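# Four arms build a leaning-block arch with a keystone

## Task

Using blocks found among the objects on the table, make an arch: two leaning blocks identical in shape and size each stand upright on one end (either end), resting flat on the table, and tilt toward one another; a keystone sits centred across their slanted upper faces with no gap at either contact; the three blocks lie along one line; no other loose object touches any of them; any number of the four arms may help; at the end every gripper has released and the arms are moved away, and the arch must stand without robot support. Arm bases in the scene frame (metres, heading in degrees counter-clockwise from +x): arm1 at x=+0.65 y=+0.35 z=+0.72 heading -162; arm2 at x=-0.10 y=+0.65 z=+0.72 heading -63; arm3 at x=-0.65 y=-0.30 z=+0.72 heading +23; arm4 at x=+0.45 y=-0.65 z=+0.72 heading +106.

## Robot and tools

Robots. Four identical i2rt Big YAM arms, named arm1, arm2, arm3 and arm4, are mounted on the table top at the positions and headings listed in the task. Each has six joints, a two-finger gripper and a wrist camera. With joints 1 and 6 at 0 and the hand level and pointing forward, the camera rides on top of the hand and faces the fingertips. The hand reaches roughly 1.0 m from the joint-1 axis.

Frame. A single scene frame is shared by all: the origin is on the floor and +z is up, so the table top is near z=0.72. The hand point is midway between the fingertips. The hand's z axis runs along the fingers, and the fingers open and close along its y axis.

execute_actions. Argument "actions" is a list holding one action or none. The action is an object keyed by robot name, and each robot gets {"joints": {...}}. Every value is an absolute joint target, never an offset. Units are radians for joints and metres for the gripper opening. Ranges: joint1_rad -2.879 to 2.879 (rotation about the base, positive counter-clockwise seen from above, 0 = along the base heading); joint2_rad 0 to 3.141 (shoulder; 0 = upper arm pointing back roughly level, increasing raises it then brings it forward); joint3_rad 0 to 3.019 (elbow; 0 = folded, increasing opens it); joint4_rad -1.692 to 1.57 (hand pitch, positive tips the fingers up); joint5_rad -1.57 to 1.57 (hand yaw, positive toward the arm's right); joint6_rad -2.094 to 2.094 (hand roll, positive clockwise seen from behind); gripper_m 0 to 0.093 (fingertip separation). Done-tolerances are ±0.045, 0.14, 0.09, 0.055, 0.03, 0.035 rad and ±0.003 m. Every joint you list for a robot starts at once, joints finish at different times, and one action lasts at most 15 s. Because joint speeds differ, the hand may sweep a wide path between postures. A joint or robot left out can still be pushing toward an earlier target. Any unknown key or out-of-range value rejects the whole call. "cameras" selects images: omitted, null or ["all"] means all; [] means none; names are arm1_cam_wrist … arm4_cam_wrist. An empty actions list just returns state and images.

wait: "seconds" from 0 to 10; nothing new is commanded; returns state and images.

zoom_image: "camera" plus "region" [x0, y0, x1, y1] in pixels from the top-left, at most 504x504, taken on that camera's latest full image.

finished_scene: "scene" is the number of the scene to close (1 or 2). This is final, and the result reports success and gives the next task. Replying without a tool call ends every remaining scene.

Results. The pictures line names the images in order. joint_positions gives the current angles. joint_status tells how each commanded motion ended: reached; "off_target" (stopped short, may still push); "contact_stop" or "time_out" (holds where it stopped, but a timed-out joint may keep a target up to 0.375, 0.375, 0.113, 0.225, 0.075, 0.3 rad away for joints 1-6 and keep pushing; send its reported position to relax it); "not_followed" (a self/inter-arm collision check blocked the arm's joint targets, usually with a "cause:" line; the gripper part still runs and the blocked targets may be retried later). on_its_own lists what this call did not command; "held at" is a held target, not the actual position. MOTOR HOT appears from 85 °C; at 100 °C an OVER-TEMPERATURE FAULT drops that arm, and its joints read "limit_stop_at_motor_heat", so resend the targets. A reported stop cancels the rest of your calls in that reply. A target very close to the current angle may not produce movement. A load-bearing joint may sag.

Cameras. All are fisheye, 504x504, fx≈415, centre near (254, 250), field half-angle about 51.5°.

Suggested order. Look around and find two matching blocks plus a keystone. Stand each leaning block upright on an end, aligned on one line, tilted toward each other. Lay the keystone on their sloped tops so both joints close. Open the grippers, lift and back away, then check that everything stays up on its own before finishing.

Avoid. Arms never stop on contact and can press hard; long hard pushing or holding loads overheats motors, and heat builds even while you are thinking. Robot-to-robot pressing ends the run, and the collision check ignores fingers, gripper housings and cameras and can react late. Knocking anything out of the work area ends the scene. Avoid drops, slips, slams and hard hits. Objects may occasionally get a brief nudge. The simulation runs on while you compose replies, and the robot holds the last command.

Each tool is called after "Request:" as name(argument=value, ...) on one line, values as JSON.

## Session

Request:
execute_actions(actions=[])

Scene clock: 0.00 s.
Motor temperatures (°C, as the motors report them): arm1=[29 30 31 28 28 26] | arm2=[25 29 30 29 28 28] | arm3=[29 28 29 27 25 29] | arm4=[29 28 29 29 26 29]
arm1.joint_positions: joint1_rad=+0.752 joint2_rad=+0.488 joint3_rad=+1.353 joint4_rad=-1.304 joint5_rad=+0.253 joint6_rad=+0.309 gripper_m=+0.094
arm1.joint_status: not commanded
arm1.hand: x=+0.5229 y=+0.2132 z=+1.3756 quat_wxyz=(-0.247, -0.806, -0.235, +0.484) (m; scene frame)
arm2.joint_positions: joint1_rad=+0.323 joint2_rad=+0.368 joint3_rad=+1.577 joint4_rad=-1.356 joint5_rad=-0.245 joint6_rad=-0.619 gripper_m=+0.095
arm2.joint_status: not commanded
arm2.hand: x=-0.0310 y=+0.6392 z=+1.4256 quat_wxyz=(-0.550, +0.002, -0.751, +0.366) (m; scene frame)
arm3.joint_positions: joint1_rad=-0.717 joint2_rad=+0.452 joint3_rad=+1.416 joint4_rad=-1.209 joint5_rad=+0.169 joint6_rad=+0.013 gripper_m=+0.094
arm3.joint_status: not commanded
arm3.hand: x=-0.5077 y=-0.3854 z=+1.3544 quat_wxyz=(-0.592, -0.197, -0.762, +0.172) (m; scene frame)
arm4.joint_positions: joint1_rad=-0.884 joint2_rad=+0.389 joint3_rad=+1.437 joint4_rad=-1.210 joint5_rad=-0.064 joint6_rad=-0.212 gripper_m=+0.094
arm4.joint_status: not commanded
arm4.hand: x=+0.5184 y=-0.5413 z=+1.3546 quat_wxyz=(-0.596, +0.432, -0.627, -0.253) (m; scene frame)
pictures: arm1_cam_wrist, arm2_cam_wrist, arm3_cam_wrist, arm4_cam_wrist
Images, in order (width x height): arm1_cam_wrist 504x504, arm2_cam_wrist 504x504, arm3_cam_wrist 504x504, arm4_cam_wrist 504x504.

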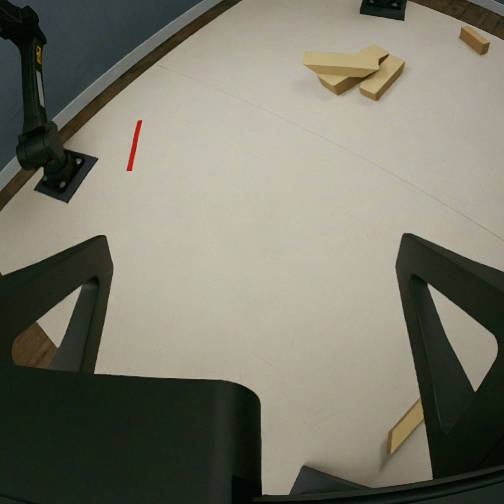

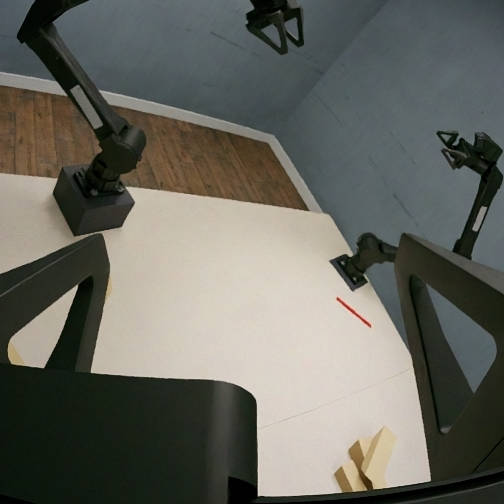

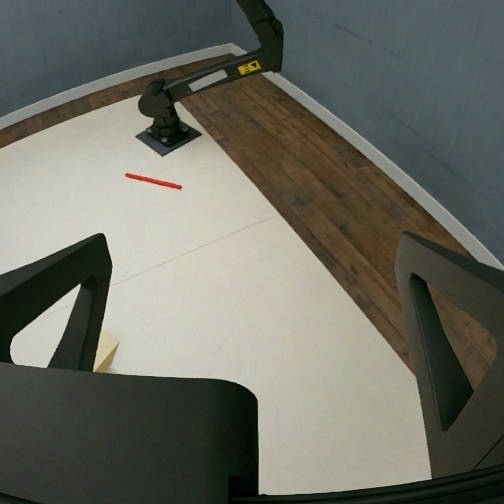

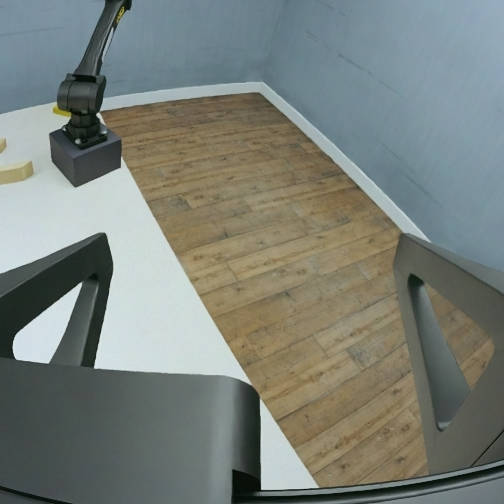

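Request:
execute_actions(actions=[{"arm1":{"joints":{"joint1_rad":0.15,"joint2_rad":0.9,"joint3_rad":1.3,"joint4_rad":-0.85,"joint5_rad":0,"joint6_rad":0}},"arm2":{"joints":{"joint1_rad":-0.2,"joint2_rad":0.9,"joint3_rad":1.3,"joint4_rad":-0.85,"joint5_rad":0,"joint6_rad":0}},"arm3":{"joints":{"joint1_rad":0.1,"joint2_rad":0.9,"joint3_rad":1.3,"joint4_rad":-0.85,"joint5_rad":0,"joint6_rad":0}},"arm4":{"joints":{"joint1_rad":0.2,"joint2_rad":0.9,"joint3_rad":1.3,"joint4_rad":-0.85,"joint5_rad":0,"joint6_rad":0}}}])

Scene clock: 1.83 s.
Motor temperatures (°C, as the motors report them): arm1=[29 30 31 28 28 26] | arm2=[25 29 30 29 28 28] | arm3=[29 28 30 27 25 29] | arm4=[29 28 30 29 26 29]
arm1.joint_positions: joint1_rad=+0.151 joint2_rad=+0.910 joint3_rad=+1.279 joint4_rad=-0.872 joint5_rad=+0.002 joint6_rad=+0.009 gripper_m=+0.094
arm1.joint_status: all done
arm1.hand: x=+0.2775 y=+0.1758 z=+1.3106 quat_wxyz=(-0.111, -0.840, -0.182, +0.498) (m; scene frame)
arm2.joint_positions: joint1_rad=-0.201 joint2_rad=+0.894 joint3_rad=+1.273 joint4_rad=-0.870 joint5_rad=-0.001 joint6_rad=-0.012 gripper_m=+0.095
arm2.joint_status: all done
arm2.hand: x=-0.0165 y=+0.2586 z=+1.2720 quat_wxyz=(-0.406, -0.532, -0.668, +0.326) (m; scene frame)
arm3.joint_positions: joint1_rad=+0.094 joint2_rad=+0.895 joint3_rad=+1.273 joint4_rad=-0.870 joint5_rad=+0.000 joint6_rad=+0.006 gripper_m=+0.094
arm3.joint_status: all done
arm3.hand: x=-0.2824 y=-0.1220 z=+1.2356 quat_wxyz=(-0.500, +0.189, -0.837, -0.116) (m; scene frame)
arm4.joint_positions: joint1_rad=+0.196 joint2_rad=+0.891 joint3_rad=+1.284 joint4_rad=-0.864 joint5_rad=+0.000 joint6_rad=-0.014 gripper_m=+0.094
arm4.joint_status: all done
arm4.hand: x=+0.2731 y=-0.2841 z=+1.2293 quat_wxyz=(-0.282, +0.725, -0.448, -0.441) (m; scene frame)
pictures: arm1_cam_wrist, arm2_cam_wrist, arm3_cam_wrist, arm4_cam_wrist
Images, in order (width x height): arm1_cam_wrist 504x504, arm2_cam_wrist 504x504, arm3_cam_wrist 504x504, arm4_cam_wrist 504x504.

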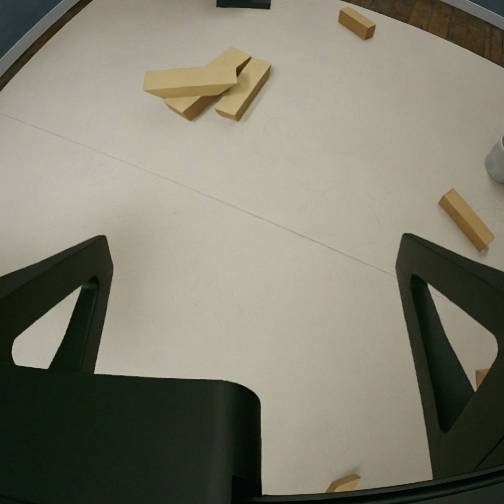

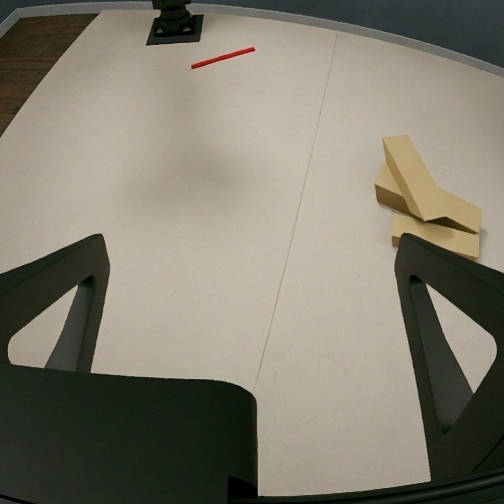

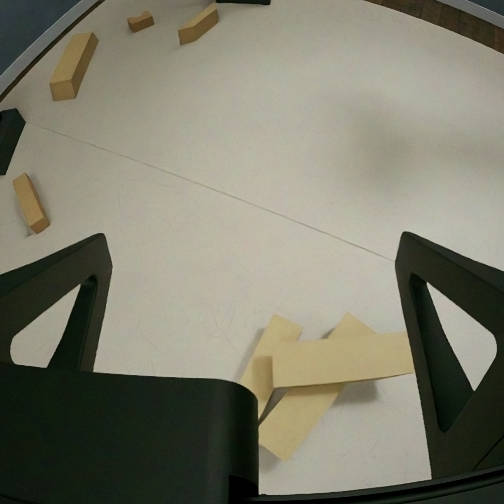

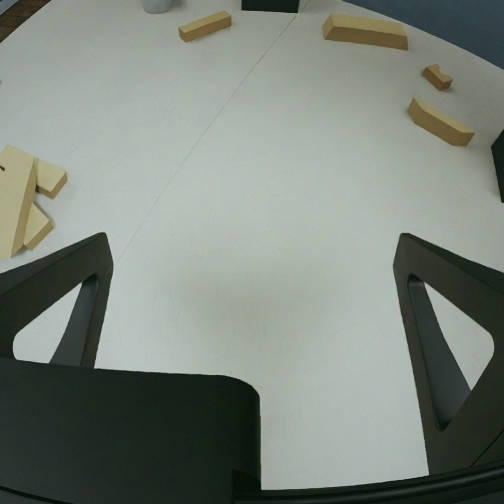

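Request:
execute_actions(actions=[{"arm3":{"joints":{"joint1_rad":-0.14,"joint2_rad":1.05,"joint3_rad":1.1,"joint4_rad":-0.95}},"arm2":{"joints":{"joint1_rad":0.75,"joint4_rad":-1.0}},"arm1":{"joints":{"joint1_rad":-0.6,"joint4_rad":-1.2}},"arm4":{"joints":{"joint1_rad":0.75,"joint3_rad":1.0,"joint4_rad":-0.5}}}])

Scene clock: 3.60 s.
Motor temperatures (°C, as the motors report them): arm1=[29 30 32 28 28 26] | arm2=[25 29 31 29 28 28] | arm3=[29 28 30 27 25 29] | arm4=[29 28 31 29 26 29]
arm1.joint_positions: joint1_rad=-0.596 joint2_rad=+0.910 joint3_rad=+1.279 joint4_rad=-1.190 joint5_rad=+0.000 joint6_rad=+0.008 gripper_m=+0.094
arm1.joint_status: all done
arm1.hand: x=+0.3047 y=+0.4630 z=+1.2490 quat_wxyz=(+0.055, -0.918, +0.148, +0.364) (m; scene frame)
arm2.joint_positions: joint1_rad=+0.748 joint2_rad=+0.897 joint3_rad=+1.273 joint4_rad=-0.988 joint5_rad=+0.000 joint6_rad=-0.010 gripper_m=+0.095
arm2.joint_status: all done
arm2.hand: x=+0.2588 y=+0.5020 z=+1.2454 quat_wxyz=(-0.456, -0.171, -0.868, +0.099) (m; scene frame)
arm3.joint_positions: joint1_rad=-0.141 joint2_rad=+1.051 joint3_rad=+1.069 joint4_rad=-0.951 joint5_rad=+0.000 joint6_rad=+0.006 gripper_m=+0.094
arm3.joint_status: all done
arm3.hand: x=-0.2405 y=-0.2106 z=+1.0448 quat_wxyz=(-0.312, +0.099, -0.944, -0.034) (m; scene frame)
arm4.joint_positions: joint1_rad=+0.747 joint2_rad=+0.904 joint3_rad=+0.996 joint4_rad=-0.515 joint5_rad=+0.000 joint6_rad=-0.013 gripper_m=+0.094
arm4.joint_status: all done
arm4.hand: x=+0.0752 y=-0.4114 z=+1.1304 quat_wxyz=(-0.156, +0.807, -0.231, -0.520) (m; scene frame)
pictures: arm1_cam_wrist, arm2_cam_wrist, arm3_cam_wrist, arm4_cam_wrist
Images, in order (width x height): arm1_cam_wrist 504x504, arm2_cam_wrist 504x504, arm3_cam_wrist 504x504, arm4_cam_wrist 504x504.

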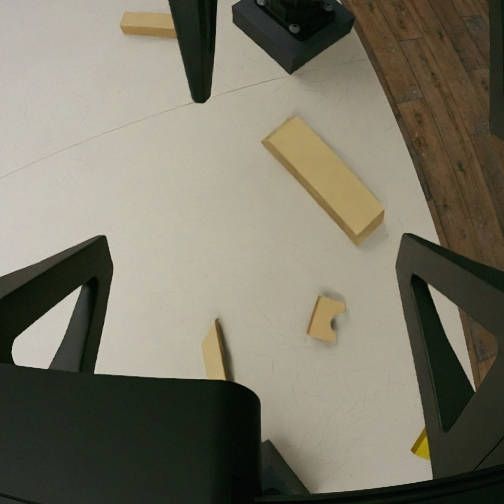

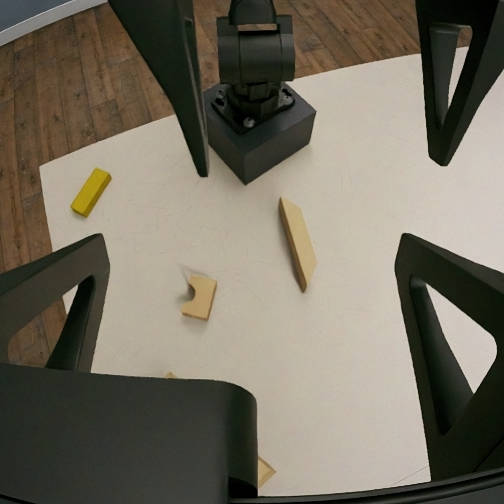

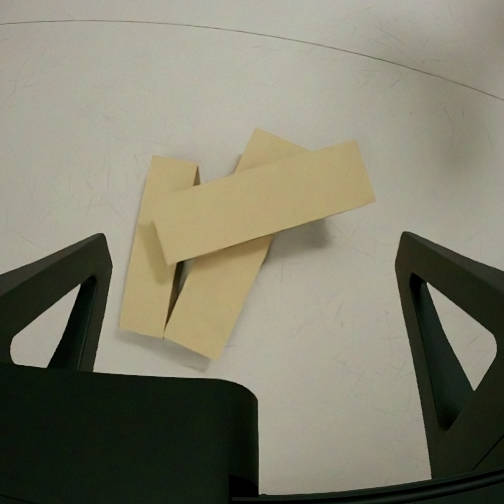

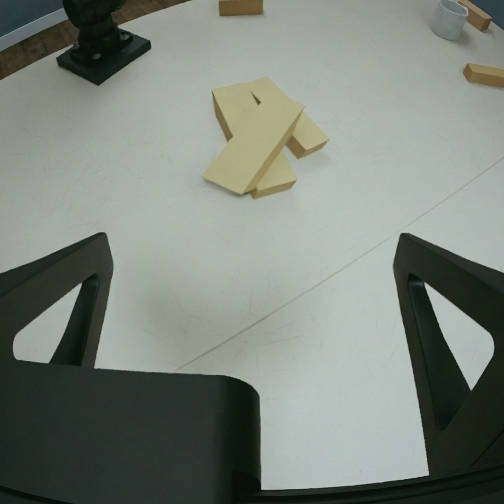

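Request:
zoom_image(camera="arm4_cam_wrist", region=[180,60,350,220])

Request:
zoom_image(camera="arm3_cam_wrist", region=[100,110,400,380])

Request:
zoom_image(camera="arm1_cam_wrist", region=[240,90,410,260])

Region (180, 60, 350, 220) of arm4_cam_wrist's 504x504 image, scaled by 2.965, with more detail than that image has; it fills the top 474 rows of this view, and the rest is white.

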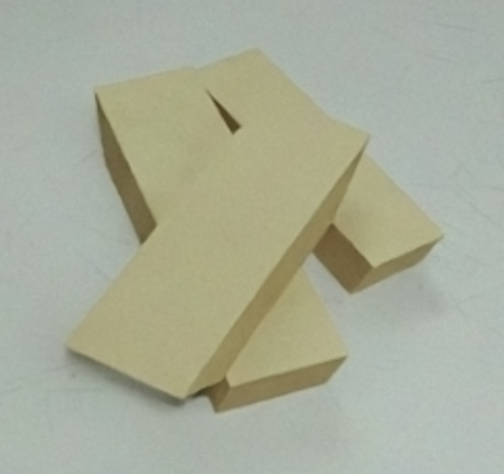

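Region (100, 110, 400, 380) of arm3_cam_wrist's 504x504 image, scaled by 1.680, with more detail than that image has; it fills the top 454 rows of this view, and the rest is white.

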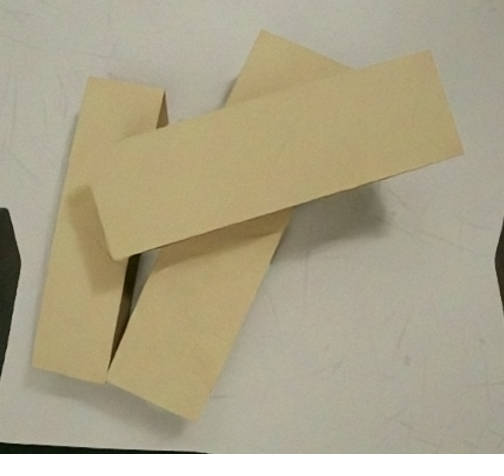

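Region (240, 90, 410, 260) of arm1_cam_wrist's 504x504 image, scaled by 2.965, with more detail than that image has.

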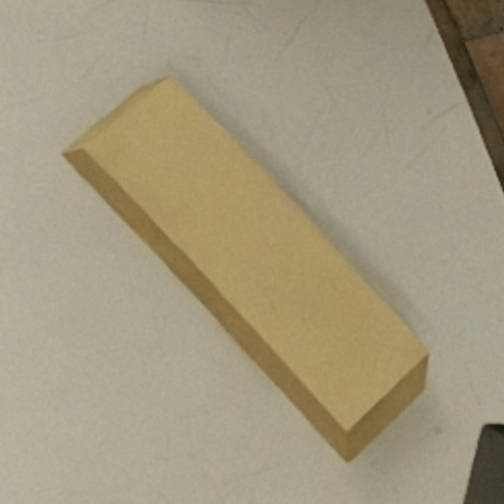

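Request:
execute_actions(actions=[{"arm3":{"joints":{"joint1_rad":-0.165,"joint2_rad":1.6,"joint3_rad":1.27,"joint4_rad":-1.17,"joint6_rad":1.28}},"arm2":{"joints":{"joint1_rad":1.124,"joint2_rad":1.3,"joint3_rad":0.82,"joint4_rad":-1.05,"joint6_rad":-0.44}},"arm1":{"joints":{"joint1_rad":0.0,"joint2_rad":0.7,"joint3_rad":0.6,"joint4_rad":-0.3}},"arm4":{"joints":{"joint1_rad":0.6,"joint2_rad":1.0,"joint3_rad":0.5,"joint4_rad":0.2}}}])

Scene clock: 8.43 s.
Motor temperatures (°C, as the motors report them): arm1=[29 30 33 28 28 26] | arm2=[25 29 32 29 28 28] | arm3=[29 29 32 27 25 29] | arm4=[29 28 32 29 26 29]
arm1.joint_positions: joint1_rad=-0.004 joint2_rad=+0.701 joint3_rad=+0.592 joint4_rad=-0.323 joint5_rad=+0.000 joint6_rad=+0.008 gripper_m=+0.094
arm1.joint_status: all done
arm1.hand: x=+0.2886 y=+0.2455 z=+1.1020 quat_wxyz=(-0.077, -0.833, -0.115, +0.535) (m; scene frame)
arm2.joint_positions: joint1_rad=+1.131 joint2_rad=+1.307 joint3_rad=+0.805 joint4_rad=-1.048 joint5_rad=+0.000 joint6_rad=-0.429 gripper_m=+0.095
arm2.joint_status: all done
arm2.hand: x=+0.2275 y=+0.6454 z=+0.8597 quat_wxyz=(-0.013, +0.202, -0.979, +0.009) (m; scene frame)
arm3.joint_positions: joint1_rad=-0.153 joint2_rad=+1.614 joint3_rad=+1.243 joint4_rad=-1.162 joint5_rad=+0.000 joint6_rad=+1.273 gripper_m=+0.094
arm3.joint_status: all done
arm3.hand: x=-0.1901 y=-0.2052 z=+0.8646 quat_wxyz=(-0.014, -0.509, -0.860, -0.013) (m; scene frame)
arm4.joint_positions: joint1_rad=+0.597 joint2_rad=+1.003 joint3_rad=+0.504 joint4_rad=+0.185 joint5_rad=+0.000 joint6_rad=-0.013 gripper_m=+0.094
arm4.joint_status: all done
arm4.hand: x=+0.1163 y=-0.3582 z=+0.9538 quat_wxyz=(-0.211, +0.759, -0.280, -0.549) (m; scene frame)
pictures: arm1_cam_wrist, arm2_cam_wrist, arm3_cam_wrist, arm4_cam_wrist
Images, in order (width x height): arm1_cam_wrist 504x504, arm2_cam_wrist 504x504, arm3_cam_wrist 504x504, arm4_cam_wrist 504x504.

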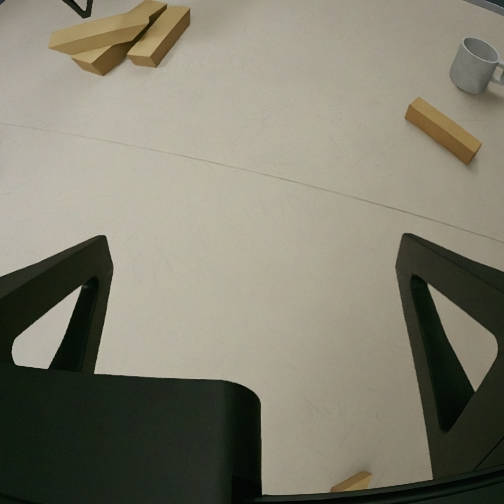

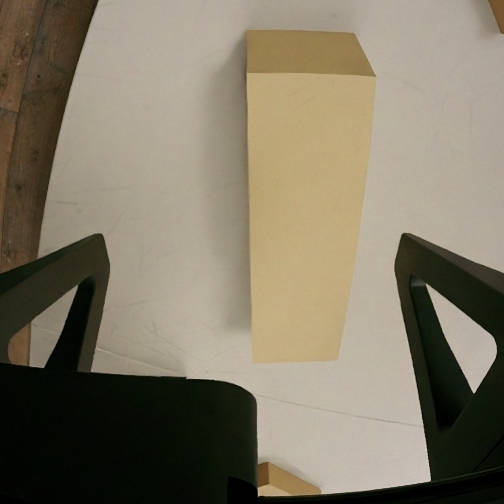

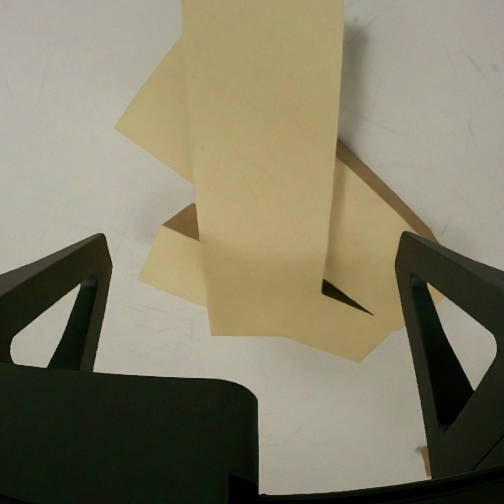

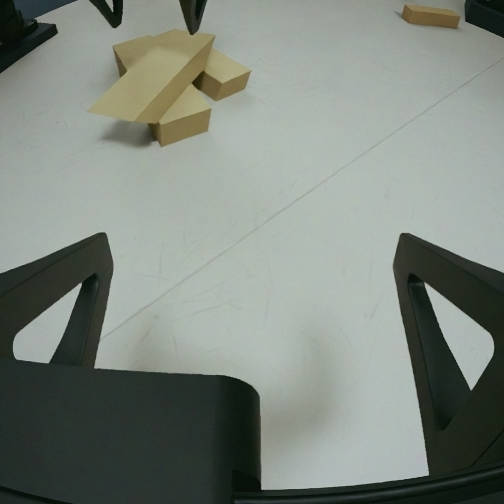

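Request:
execute_actions(actions=[{"arm3":{"joints":{"joint1_rad":-0.128,"joint2_rad":1.67,"joint3_rad":1.16,"joint4_rad":-1.03}},"arm2":{"joints":{"joint1_rad":1.04,"joint2_rad":1.42,"joint3_rad":0.74,"joint4_rad":-0.88,"joint6_rad":-0.53}}}], cameras=["arm2_cam_wrist","arm3_cam_wrist","arm4_cam_wrist"])

Scene clock: 9.87 s.
Motor temperatures (°C, as the motors report them): arm1=[29 30 34 28 28 26] | arm2=[25 29 32 29 28 28] | arm3=[29 29 32 27 25 29] | arm4=[29 28 32 29 26 29]
arm1.joint_positions: joint1_rad=-0.004 joint2_rad=+0.701 joint3_rad=+0.592 joint4_rad=-0.323 joint5_rad=+0.000 joint6_rad=+0.008 gripper_m=+0.094
arm1.joint_status: not commanded
arm1.hand: x=+0.2886 y=+0.2455 z=+1.1020 quat_wxyz=(-0.077, -0.833, -0.115, +0.535) (m; scene frame)
arm2.joint_positions: joint1_rad=+1.037 joint2_rad=+1.431 joint3_rad=+0.734 joint4_rad=-0.893 joint5_rad=+0.000 joint6_rad=-0.518 gripper_m=+0.095
arm2.joint_status: all done
arm2.hand: x=+0.2221 y=+0.6143 z=+0.8000 quat_wxyz=(+0.006, +0.200, -0.980, +0.004) (m; scene frame)
arm3.joint_positions: joint1_rad=-0.139 joint2_rad=+1.687 joint3_rad=+1.147 joint4_rad=-1.041 joint5_rad=+0.000 joint6_rad=+1.273 gripper_m=+0.094
arm3.joint_status: all done
arm3.hand: x=-0.2043 y=-0.2019 z=+0.7993 quat_wxyz=(+0.004, -0.504, -0.864, +0.004) (m; scene frame)
arm4.joint_positions: joint1_rad=+0.597 joint2_rad=+1.003 joint3_rad=+0.504 joint4_rad=+0.185 joint5_rad=+0.000 joint6_rad=-0.013 gripper_m=+0.094
arm4.joint_status: not commanded
arm4.hand: x=+0.1163 y=-0.3582 z=+0.9538 quat_wxyz=(-0.211, +0.759, -0.280, -0.549) (m; scene frame)
pictures: arm2_cam_wrist, arm3_cam_wrist, arm4_cam_wrist
Images, in order (width x height): arm2_cam_wrist 504x504, arm3_cam_wrist 504x504, arm4_cam_wrist 504x504.

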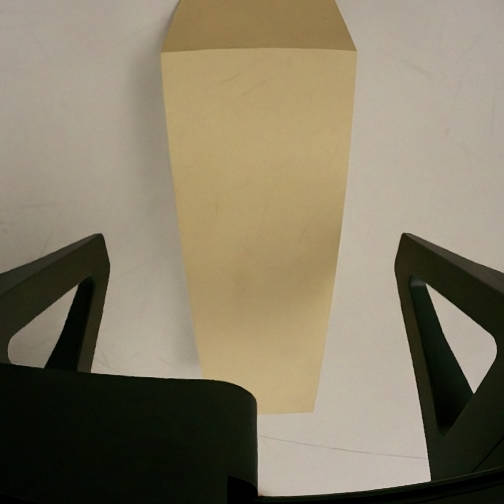

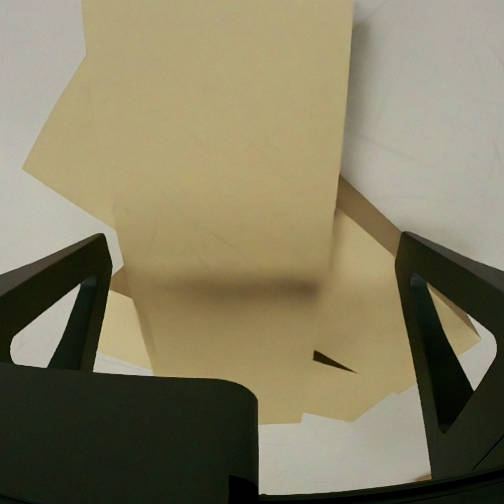

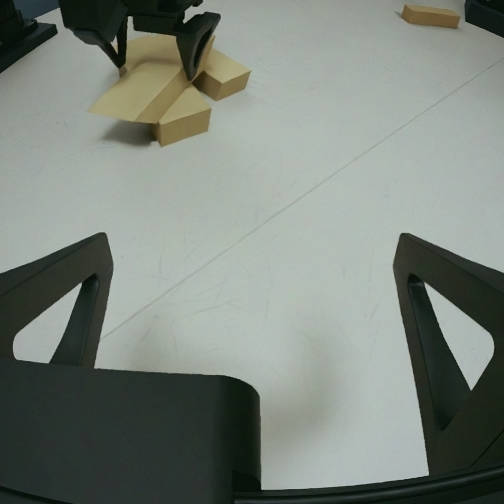

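Request:
execute_actions(actions=[{"arm3":{"joints":{"joint2_rad":1.715,"joint3_rad":1.15,"joint4_rad":-0.965}},"arm2":{"joints":{"joint2_rad":1.55,"joint3_rad":0.685,"joint4_rad":-0.675}}}], cameras=["arm2_cam_wrist","arm3_cam_wrist","arm4_cam_wrist"])

Scene clock: 11.10 s.
Motor temperatures (°C, as the motors report them): arm1=[29 30 34 28 28 26] | arm2=[25 29 32 29 28 28] | arm3=[29 29 32 27 25 29] | arm4=[29 28 32 29 26 29]
arm1.joint_positions: joint1_rad=-0.004 joint2_rad=+0.701 joint3_rad=+0.592 joint4_rad=-0.323 joint5_rad=+0.000 joint6_rad=+0.008 gripper_m=+0.094
arm1.joint_status: not commanded
arm1.hand: x=+0.2886 y=+0.2455 z=+1.1020 quat_wxyz=(-0.077, -0.833, -0.115, +0.535) (m; scene frame)
arm2.joint_positions: joint1_rad=+1.037 joint2_rad=+1.558 joint3_rad=+0.682 joint4_rad=-0.688 joint5_rad=+0.000 joint6_rad=-0.519 gripper_m=+0.095
arm2.joint_status: all done
arm2.hand: x=+0.2292 y=+0.6129 z=+0.7468 quat_wxyz=(-0.007, +0.200, -0.980, +0.008) (m; scene frame)
arm3.joint_positions: joint1_rad=-0.139 joint2_rad=+1.716 joint3_rad=+1.147 joint4_rad=-0.976 joint5_rad=+0.000 joint6_rad=+1.273 gripper_m=+0.094
arm3.joint_status: all done
arm3.hand: x=-0.1912 y=-0.1990 z=+0.7862 quat_wxyz=(-0.009, -0.504, -0.864, -0.008) (m; scene frame)
arm4.joint_positions: joint1_rad=+0.597 joint2_rad=+1.003 joint3_rad=+0.504 joint4_rad=+0.185 joint5_rad=+0.000 joint6_rad=-0.013 gripper_m=+0.094
arm4.joint_status: not commanded
arm4.hand: x=+0.1163 y=-0.3582 z=+0.9538 quat_wxyz=(-0.211, +0.759, -0.280, -0.549) (m; scene frame)
pictures: arm2_cam_wrist, arm3_cam_wrist, arm4_cam_wrist
Images, in order (width x height): arm2_cam_wrist 504x504, arm3_cam_wrist 504x504, arm4_cam_wrist 504x504.

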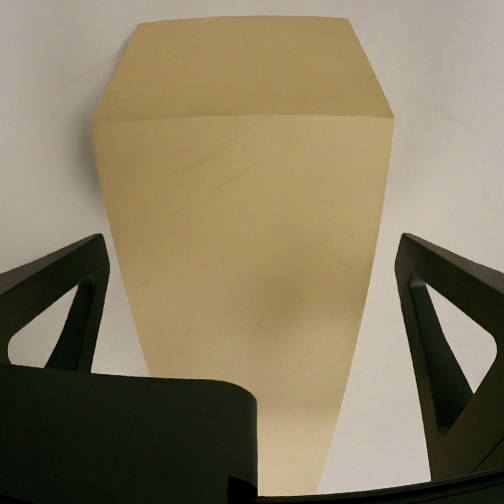

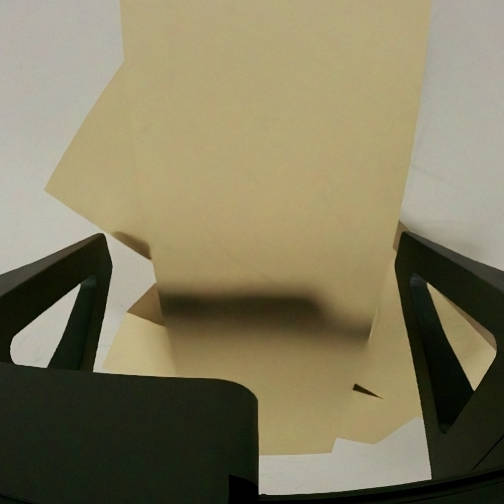

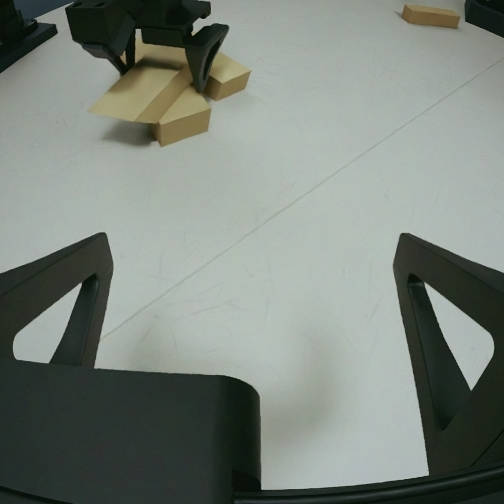

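Request:
execute_actions(actions=[{"arm3":{"joints":{"gripper_m":0.045}},"arm2":{"joints":{"gripper_m":0.045}}}], cameras=["arm2_cam_wrist","arm3_cam_wrist","arm4_cam_wrist"])

Request:
zoom_image(camera="arm4_cam_wrist", region=[50,0,270,160])

Scene clock: 11.90 s.
Motor temperatures (°C, as the motors report them): arm1=[29 30 34 28 28 26] | arm2=[25 29 32 29 28 28] | arm3=[29 29 32 27 25 29] | arm4=[29 28 32 29 26 29]
arm1.joint_positions: joint1_rad=-0.004 joint2_rad=+0.701 joint3_rad=+0.592 joint4_rad=-0.323 joint5_rad=+0.000 joint6_rad=+0.008 gripper_m=+0.094
arm1.joint_status: not commanded
arm1.hand: x=+0.2886 y=+0.2455 z=+1.1020 quat_wxyz=(-0.077, -0.833, -0.115, +0.535) (m; scene frame)
arm2.joint_positions: joint1_rad=+1.037 joint2_rad=+1.558 joint3_rad=+0.682 joint4_rad=-0.687 joint5_rad=-0.001 joint6_rad=-0.520 gripper_m=+0.059
arm2.joint_status: gripper_m off_target (ended at +0.059, target +0.045)
arm2.hand: x=+0.2294 y=+0.6130 z=+0.7468 quat_wxyz=(-0.007, +0.201, -0.980, +0.008) (m; scene frame)
arm3.joint_positions: joint1_rad=-0.139 joint2_rad=+1.716 joint3_rad=+1.146 joint4_rad=-0.974 joint5_rad=+0.000 joint6_rad=+1.274 gripper_m=+0.059
arm3.joint_status: gripper_m off_target (ended at +0.059, target +0.045)
arm3.hand: x=-0.1912 y=-0.1990 z=+0.7858 quat_wxyz=(-0.010, -0.504, -0.863, -0.008) (m; scene frame)
arm4.joint_positions: joint1_rad=+0.597 joint2_rad=+1.003 joint3_rad=+0.504 joint4_rad=+0.185 joint5_rad=+0.000 joint6_rad=-0.013 gripper_m=+0.094
arm4.joint_status: not commanded
arm4.hand: x=+0.1163 y=-0.3582 z=+0.9538 quat_wxyz=(-0.211, +0.759, -0.280, -0.549) (m; scene frame)
pictures: arm2_cam_wrist, arm3_cam_wrist, arm4_cam_wrist
Images, in order (width x height): arm2_cam_wrist 504x504, arm3_cam_wrist 504x504, arm4_cam_wrist 504x504.

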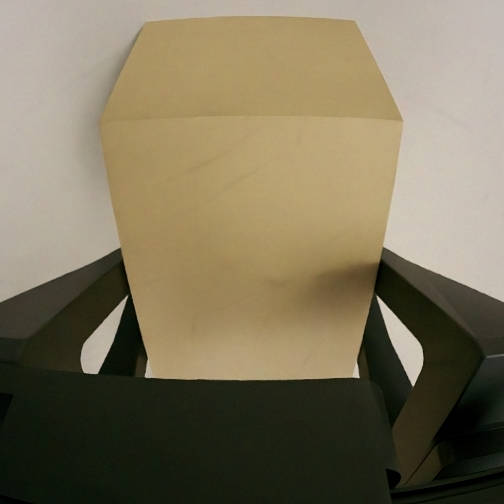

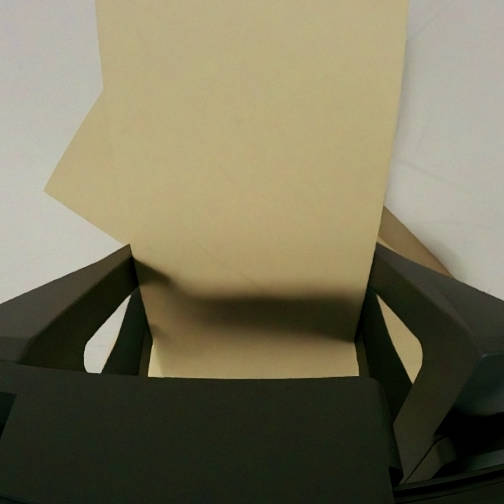

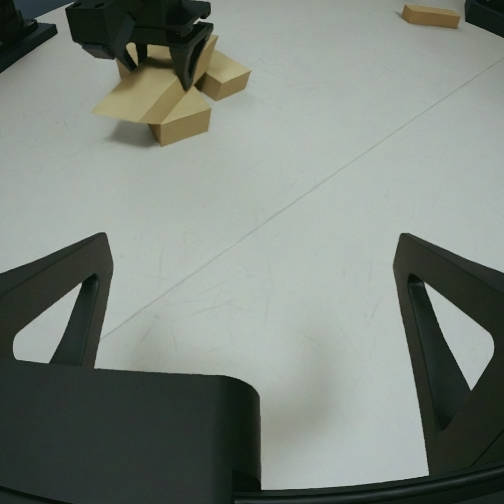

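Region (50, 0, 270, 160) of arm4_cam_wrist's 504x504 image, scaled by 2.291, with more detail than that image has; it fills the top 367 rows of this view, and the rest is white.

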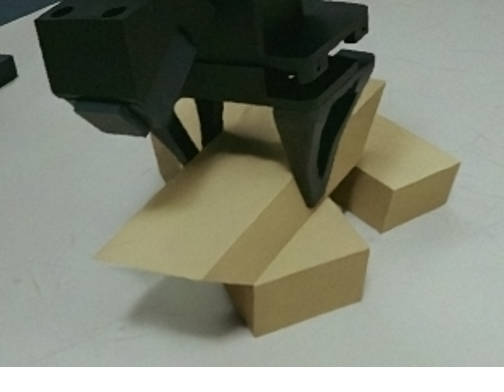

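Request:
execute_actions(actions=[{"arm3":{"joints":{"joint2_rad":1.58,"joint3_rad":1.28,"joint4_rad":-1.24}},"arm2":{"joints":{"joint2_rad":1.2,"joint3_rad":0.86,"joint4_rad":-1.15}},"arm1":{"joints":{"joint2_rad":0.66,"joint3_rad":0.42,"joint4_rad":0.28}}}], cameras=["arm4_cam_wrist"])

Request:
execute_actions(actions=[{"arm3":{"joints":{"joint1_rad":0.578,"joint2_rad":1.95,"joint3_rad":1.76,"joint4_rad":-1.35,"joint6_rad":0.47}},"arm2":{"joints":{"joint1_rad":0.759,"joint2_rad":0.6,"joint3_rad":0.74,"joint4_rad":-0.09,"joint6_rad":0}},"arm4":{"joints":{"joint1_rad":0.1,"joint2_rad":0.9,"joint3_rad":0.6,"joint4_rad":0.6}}}])

Scene clock: 13.97 s.
Motor temperatures (°C, as the motors report them): arm1=[29 30 35 28 28 26] | arm2=[25 29 32 29 28 28] | arm3=[29 29 32 27 25 29] | arm4=[29 28 32 29 26 29]
arm1.joint_positions: joint1_rad=-0.004 joint2_rad=+0.666 joint3_rad=+0.404 joint4_rad=+0.257 joint5_rad=+0.000 joint6_rad=+0.008 gripper_m=+0.094
arm1.joint_status: all done
arm1.hand: x=+0.2871 y=+0.2450 z=+1.1378 quat_wxyz=(-0.101, -0.701, -0.096, +0.700) (m; scene frame)
arm2.joint_positions: joint1_rad=+1.037 joint2_rad=+1.203 joint3_rad=+0.832 joint4_rad=-1.137 joint5_rad=-0.001 joint6_rad=-0.520 gripper_m=+0.059
arm2.joint_status: all done
arm2.hand: x=+0.2170 y=+0.6162 z=+0.9003 quat_wxyz=(-0.033, +0.201, -0.979, +0.016) (m; scene frame)
arm3.joint_positions: joint1_rad=-0.139 joint2_rad=+1.590 joint3_rad=+1.241 joint4_rad=-1.231 joint5_rad=+0.000 joint6_rad=+1.274 gripper_m=+0.059
arm3.joint_status: all done
arm3.hand: x=-0.2088 y=-0.2029 z=+0.8740 quat_wxyz=(+0.003, -0.504, -0.863, +0.003) (m; scene frame)
arm4.joint_positions: joint1_rad=+0.597 joint2_rad=+1.003 joint3_rad=+0.504 joint4_rad=+0.185 joint5_rad=+0.000 joint6_rad=-0.013 gripper_m=+0.094
arm4.joint_status: not commanded
arm4.hand: x=+0.1163 y=-0.3582 z=+0.9538 quat_wxyz=(-0.211, +0.759, -0.280, -0.549) (m; scene frame)
pictures: arm4_cam_wrist
Images, in order (width x height): arm4_cam_wrist 504x504.

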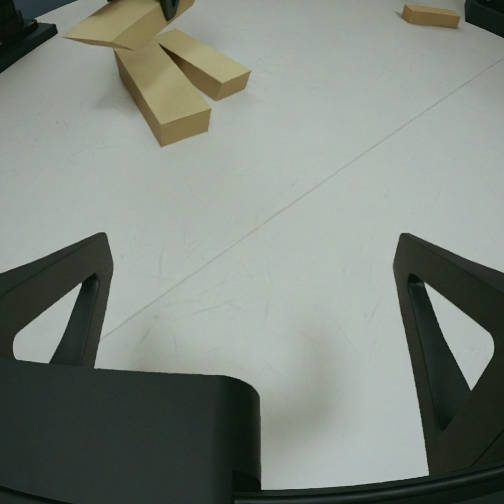

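Scene clock: 15.73 s.
Motor temperatures (°C, as the motors report them): arm1=[29 30 35 28 28 26] | arm2=[25 29 33 29 28 28] | arm3=[29 29 33 27 25 29] | arm4=[29 28 33 29 26 29]
arm1.joint_positions: joint1_rad=-0.004 joint2_rad=+0.666 joint3_rad=+0.404 joint4_rad=+0.257 joint5_rad=+0.000 joint6_rad=+0.008 gripper_m=+0.094
arm1.joint_status: not commanded
arm1.hand: x=+0.2871 y=+0.2450 z=+1.1378 quat_wxyz=(-0.101, -0.701, -0.096, +0.700) (m; scene frame)
arm2.joint_positions: joint1_rad=+0.757 joint2_rad=+0.606 joint3_rad=+0.708 joint4_rad=-0.139 joint5_rad=+0.000 joint6_rad=-0.011 gripper_m=+0.059
arm2.joint_status: all done
arm2.hand: x=+0.2420 y=+0.5123 z=+1.2089 quat_wxyz=(-0.683, -0.134, -0.703, +0.144) (m; scene frame)
arm3.joint_positions: joint1_rad=+0.575 joint2_rad=+1.986 joint3_rad=+1.704 joint4_rad=-1.340 joint5_rad=+0.000 joint6_rad=+0.477 gripper_m=+0.059
arm3.joint_status: all done
arm3.hand: x=-0.2987 y=+0.1739 z=+0.8403 quat_wxyz=(+0.020, +0.225, -0.974, +0.017) (m; scene frame)
arm4.joint_positions: joint1_rad=+0.104 joint2_rad=+0.893 joint3_rad=+0.566 joint4_rad=+0.585 joint5_rad=+0.000 joint6_rad=-0.013 gripper_m=+0.094
arm4.joint_status: all done
arm4.hand: x=+0.2977 y=-0.2429 z=+1.1350 quat_wxyz=(-0.456, +0.503, -0.344, -0.648) (m; scene frame)
pictures: arm1_cam_wrist, arm2_cam_wrist, arm3_cam_wrist, arm4_cam_wrist
Images, in order (width x height): arm1_cam_wrist 504x504, arm2_cam_wrist 504x504, arm3_cam_wrist 504x504, arm4_cam_wrist 504x504.

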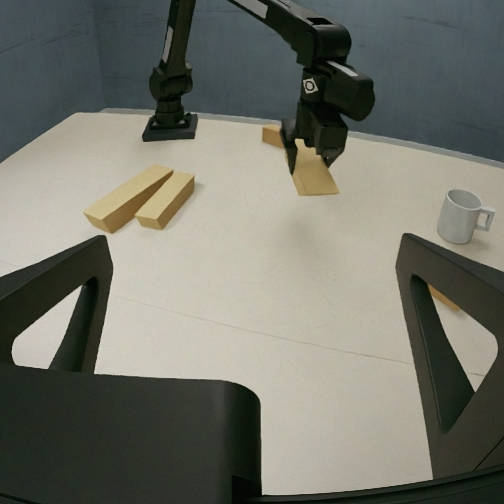

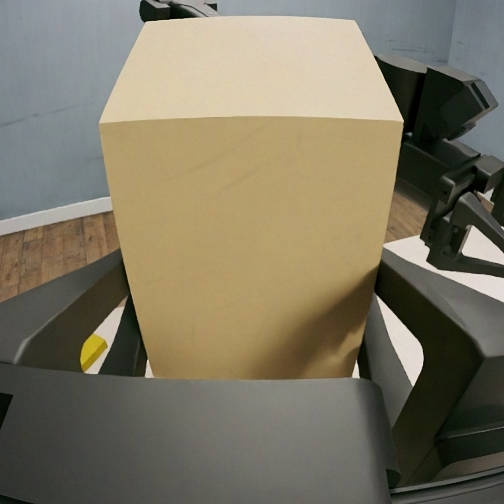

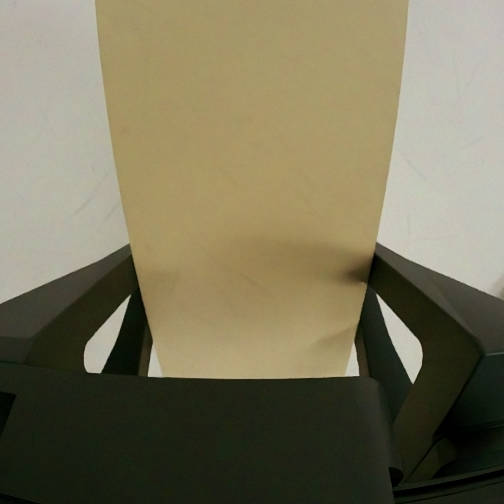

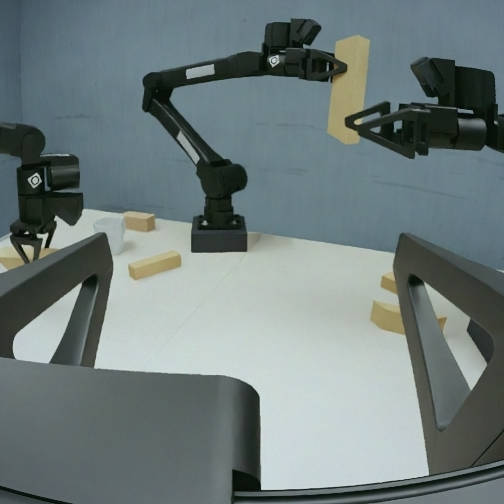

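Request:
execute_actions(actions=[{"arm3":{"joints":{"joint2_rad":2.05,"joint3_rad":1.59,"joint4_rad":-1.065}},"arm2":{"joints":{"joint4_rad":-0.06}},"arm1":{"joints":{"joint1_rad":-0.675}},"arm4":{"joints":{"joint1_rad":0.3}}}])

Scene clock: 17.37 s.
Motor temperatures (°C, as the motors report them): arm1=[29 30 35 28 28 26] | arm2=[25 29 33 29 28 28] | arm3=[29 30 33 27 25 29] | arm4=[29 28 34 29 26 29]
arm1.joint_positions: joint1_rad=-0.670 joint2_rad=+0.666 joint3_rad=+0.404 joint4_rad=+0.257 joint5_rad=+0.000 joint6_rad=+0.008 gripper_m=+0.094
arm1.joint_status: all done
arm1.hand: x=+0.3005 y=+0.4938 z=+1.1378 quat_wxyz=(+0.132, -0.694, +0.139, +0.694) (m; scene frame)
arm2.joint_positions: joint1_rad=+0.757 joint2_rad=+0.607 joint3_rad=+0.708 joint4_rad=-0.109 joint5_rad=+0.000 joint6_rad=-0.011 gripper_m=+0.059
arm2.joint_status: all done
arm2.hand: x=+0.2424 y=+0.5122 z=+1.2158 quat_wxyz=(-0.693, -0.132, -0.693, +0.146) (m; scene frame)
arm3.joint_positions: joint1_rad=+0.575 joint2_rad=+2.076 joint3_rad=+1.574 joint4_rad=-1.085 joint5_rad=+0.000 joint6_rad=+0.475 gripper_m=+0.059
arm3.joint_status: all done
arm3.hand: x=-0.2960 y=+0.1772 z=+0.7416 quat_wxyz=(+0.007, +0.226, -0.974, +0.005) (m; scene frame)
arm4.joint_positions: joint1_rad=+0.300 joint2_rad=+0.893 joint3_rad=+0.566 joint4_rad=+0.585 joint5_rad=+0.000 joint6_rad=-0.013 gripper_m=+0.094
arm4.joint_status: all done
arm4.hand: x=+0.2208 y=-0.2804 z=+1.1350 quat_wxyz=(-0.391, +0.534, -0.294, -0.690) (m; scene frame)
pictures: arm1_cam_wrist, arm2_cam_wrist, arm3_cam_wrist, arm4_cam_wrist
Images, in order (width x height): arm1_cam_wrist 504x504, arm2_cam_wrist 504x504, arm3_cam_wrist 504x504, arm4_cam_wrist 504x504.

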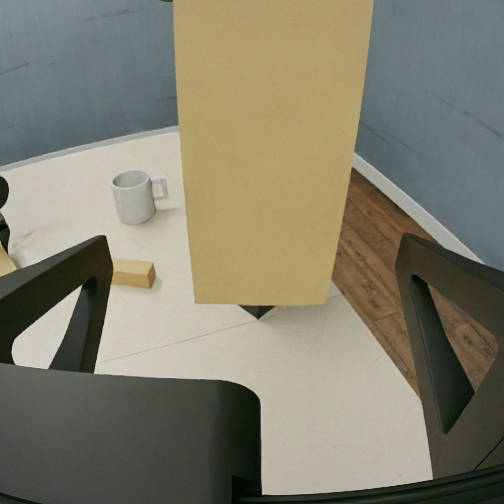

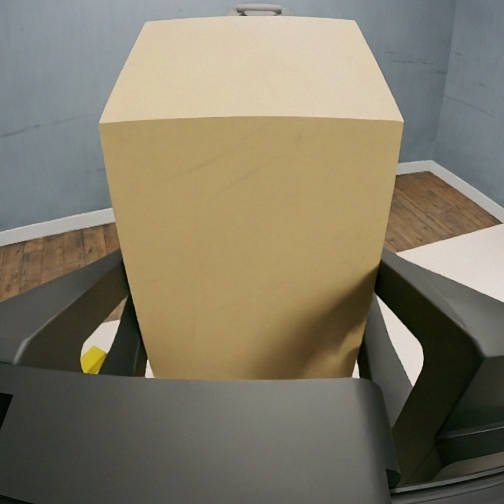

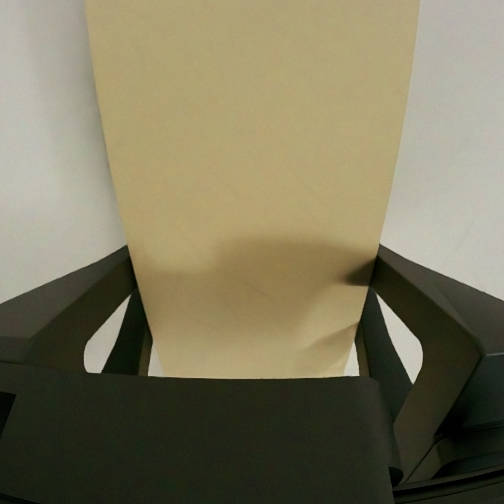

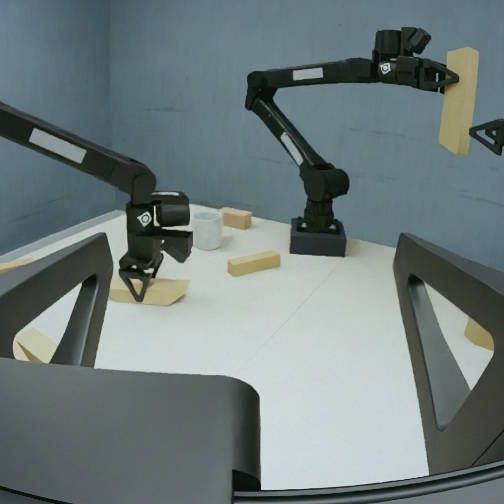

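Request:
execute_actions(actions=[{"arm3":{"joints":{"gripper_m":0.093}},"arm1":{"joints":{"joint1_rad":-0.69,"joint2_rad":0.9,"joint3_rad":0.655,"joint4_rad":0.3}},"arm4":{"joints":{"joint1_rad":0.1}}}])

Request:
zoom_image(camera="arm4_cam_wrist", region=[260,0,480,180])

Scene clock: 18.67 s.
Motor temperatures (°C, as the motors report them): arm1=[29 30 36 28 28 26] | arm2=[25 29 34 30 28 28] | arm3=[29 30 33 27 25 29] | arm4=[29 28 34 29 26 29]
arm1.joint_positions: joint1_rad=-0.681 joint2_rad=+0.894 joint3_rad=+0.610 joint4_rad=+0.281 joint5_rad=+0.000 joint6_rad=+0.008 gripper_m=+0.094
arm1.joint_status: all done
arm1.hand: x=+0.2382 y=+0.5242 z=+1.1806 quat_wxyz=(+0.136, -0.693, +0.142, +0.694) (m; scene frame)
arm2.joint_positions: joint1_rad=+0.757 joint2_rad=+0.607 joint3_rad=+0.708 joint4_rad=-0.109 joint5_rad=+0.000 joint6_rad=-0.011 gripper_m=+0.059
arm2.joint_status: not commanded
arm2.hand: x=+0.2424 y=+0.5122 z=+1.2158 quat_wxyz=(-0.693, -0.132, -0.693, +0.146) (m; scene frame)
arm3.joint_positions: joint1_rad=+0.575 joint2_rad=+2.076 joint3_rad=+1.574 joint4_rad=-1.076 joint5_rad=+0.000 joint6_rad=+0.475 gripper_m=+0.093
arm3.joint_status: all done
arm3.hand: x=-0.2946 y=+0.1790 z=+0.7418 quat_wxyz=(+0.003, +0.226, -0.974, +0.002) (m; scene frame)
arm4.joint_positions: joint1_rad=+0.100 joint2_rad=+0.893 joint3_rad=+0.566 joint4_rad=+0.585 joint5_rad=+0.000 joint6_rad=-0.013 gripper_m=+0.094
arm4.joint_status: all done
arm4.hand: x=+0.2994 y=-0.2422 z=+1.1350 quat_wxyz=(-0.458, +0.502, -0.345, -0.647) (m; scene frame)
pictures: arm1_cam_wrist, arm2_cam_wrist, arm3_cam_wrist, arm4_cam_wrist
Images, in order (width x height): arm1_cam_wrist 504x504, arm2_cam_wrist 504x504, arm3_cam_wrist 504x504, arm4_cam_wrist 504x504.

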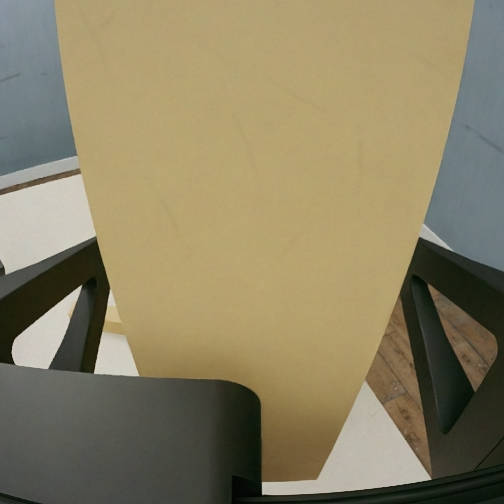

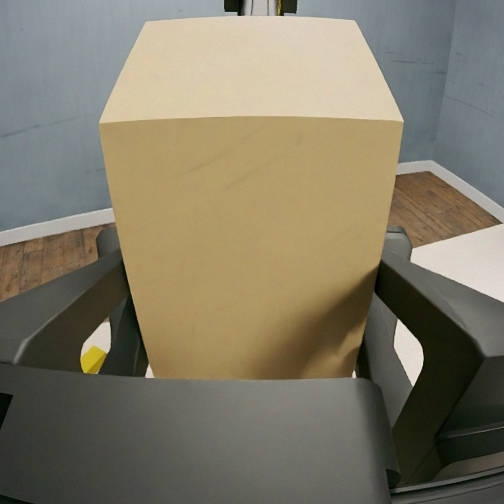

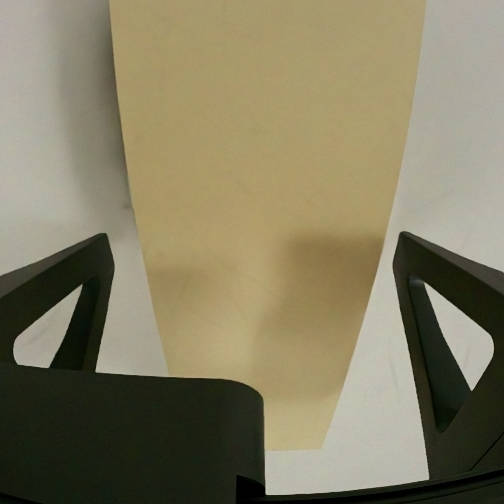

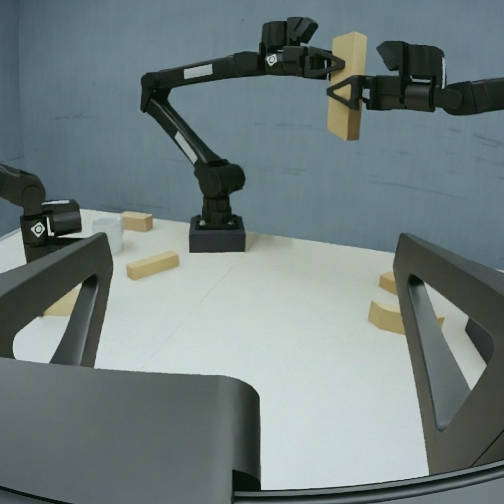

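Region (260, 0, 480, 180) of arm4_cam_wrist's 504x504 image, scaled by 2.291, with more detail than that image has; it fills the top 412 rows of this view, and the rest is white.

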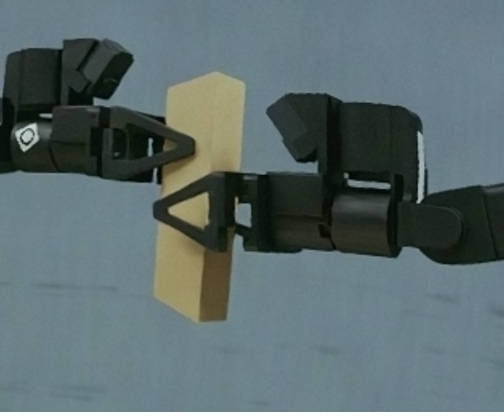

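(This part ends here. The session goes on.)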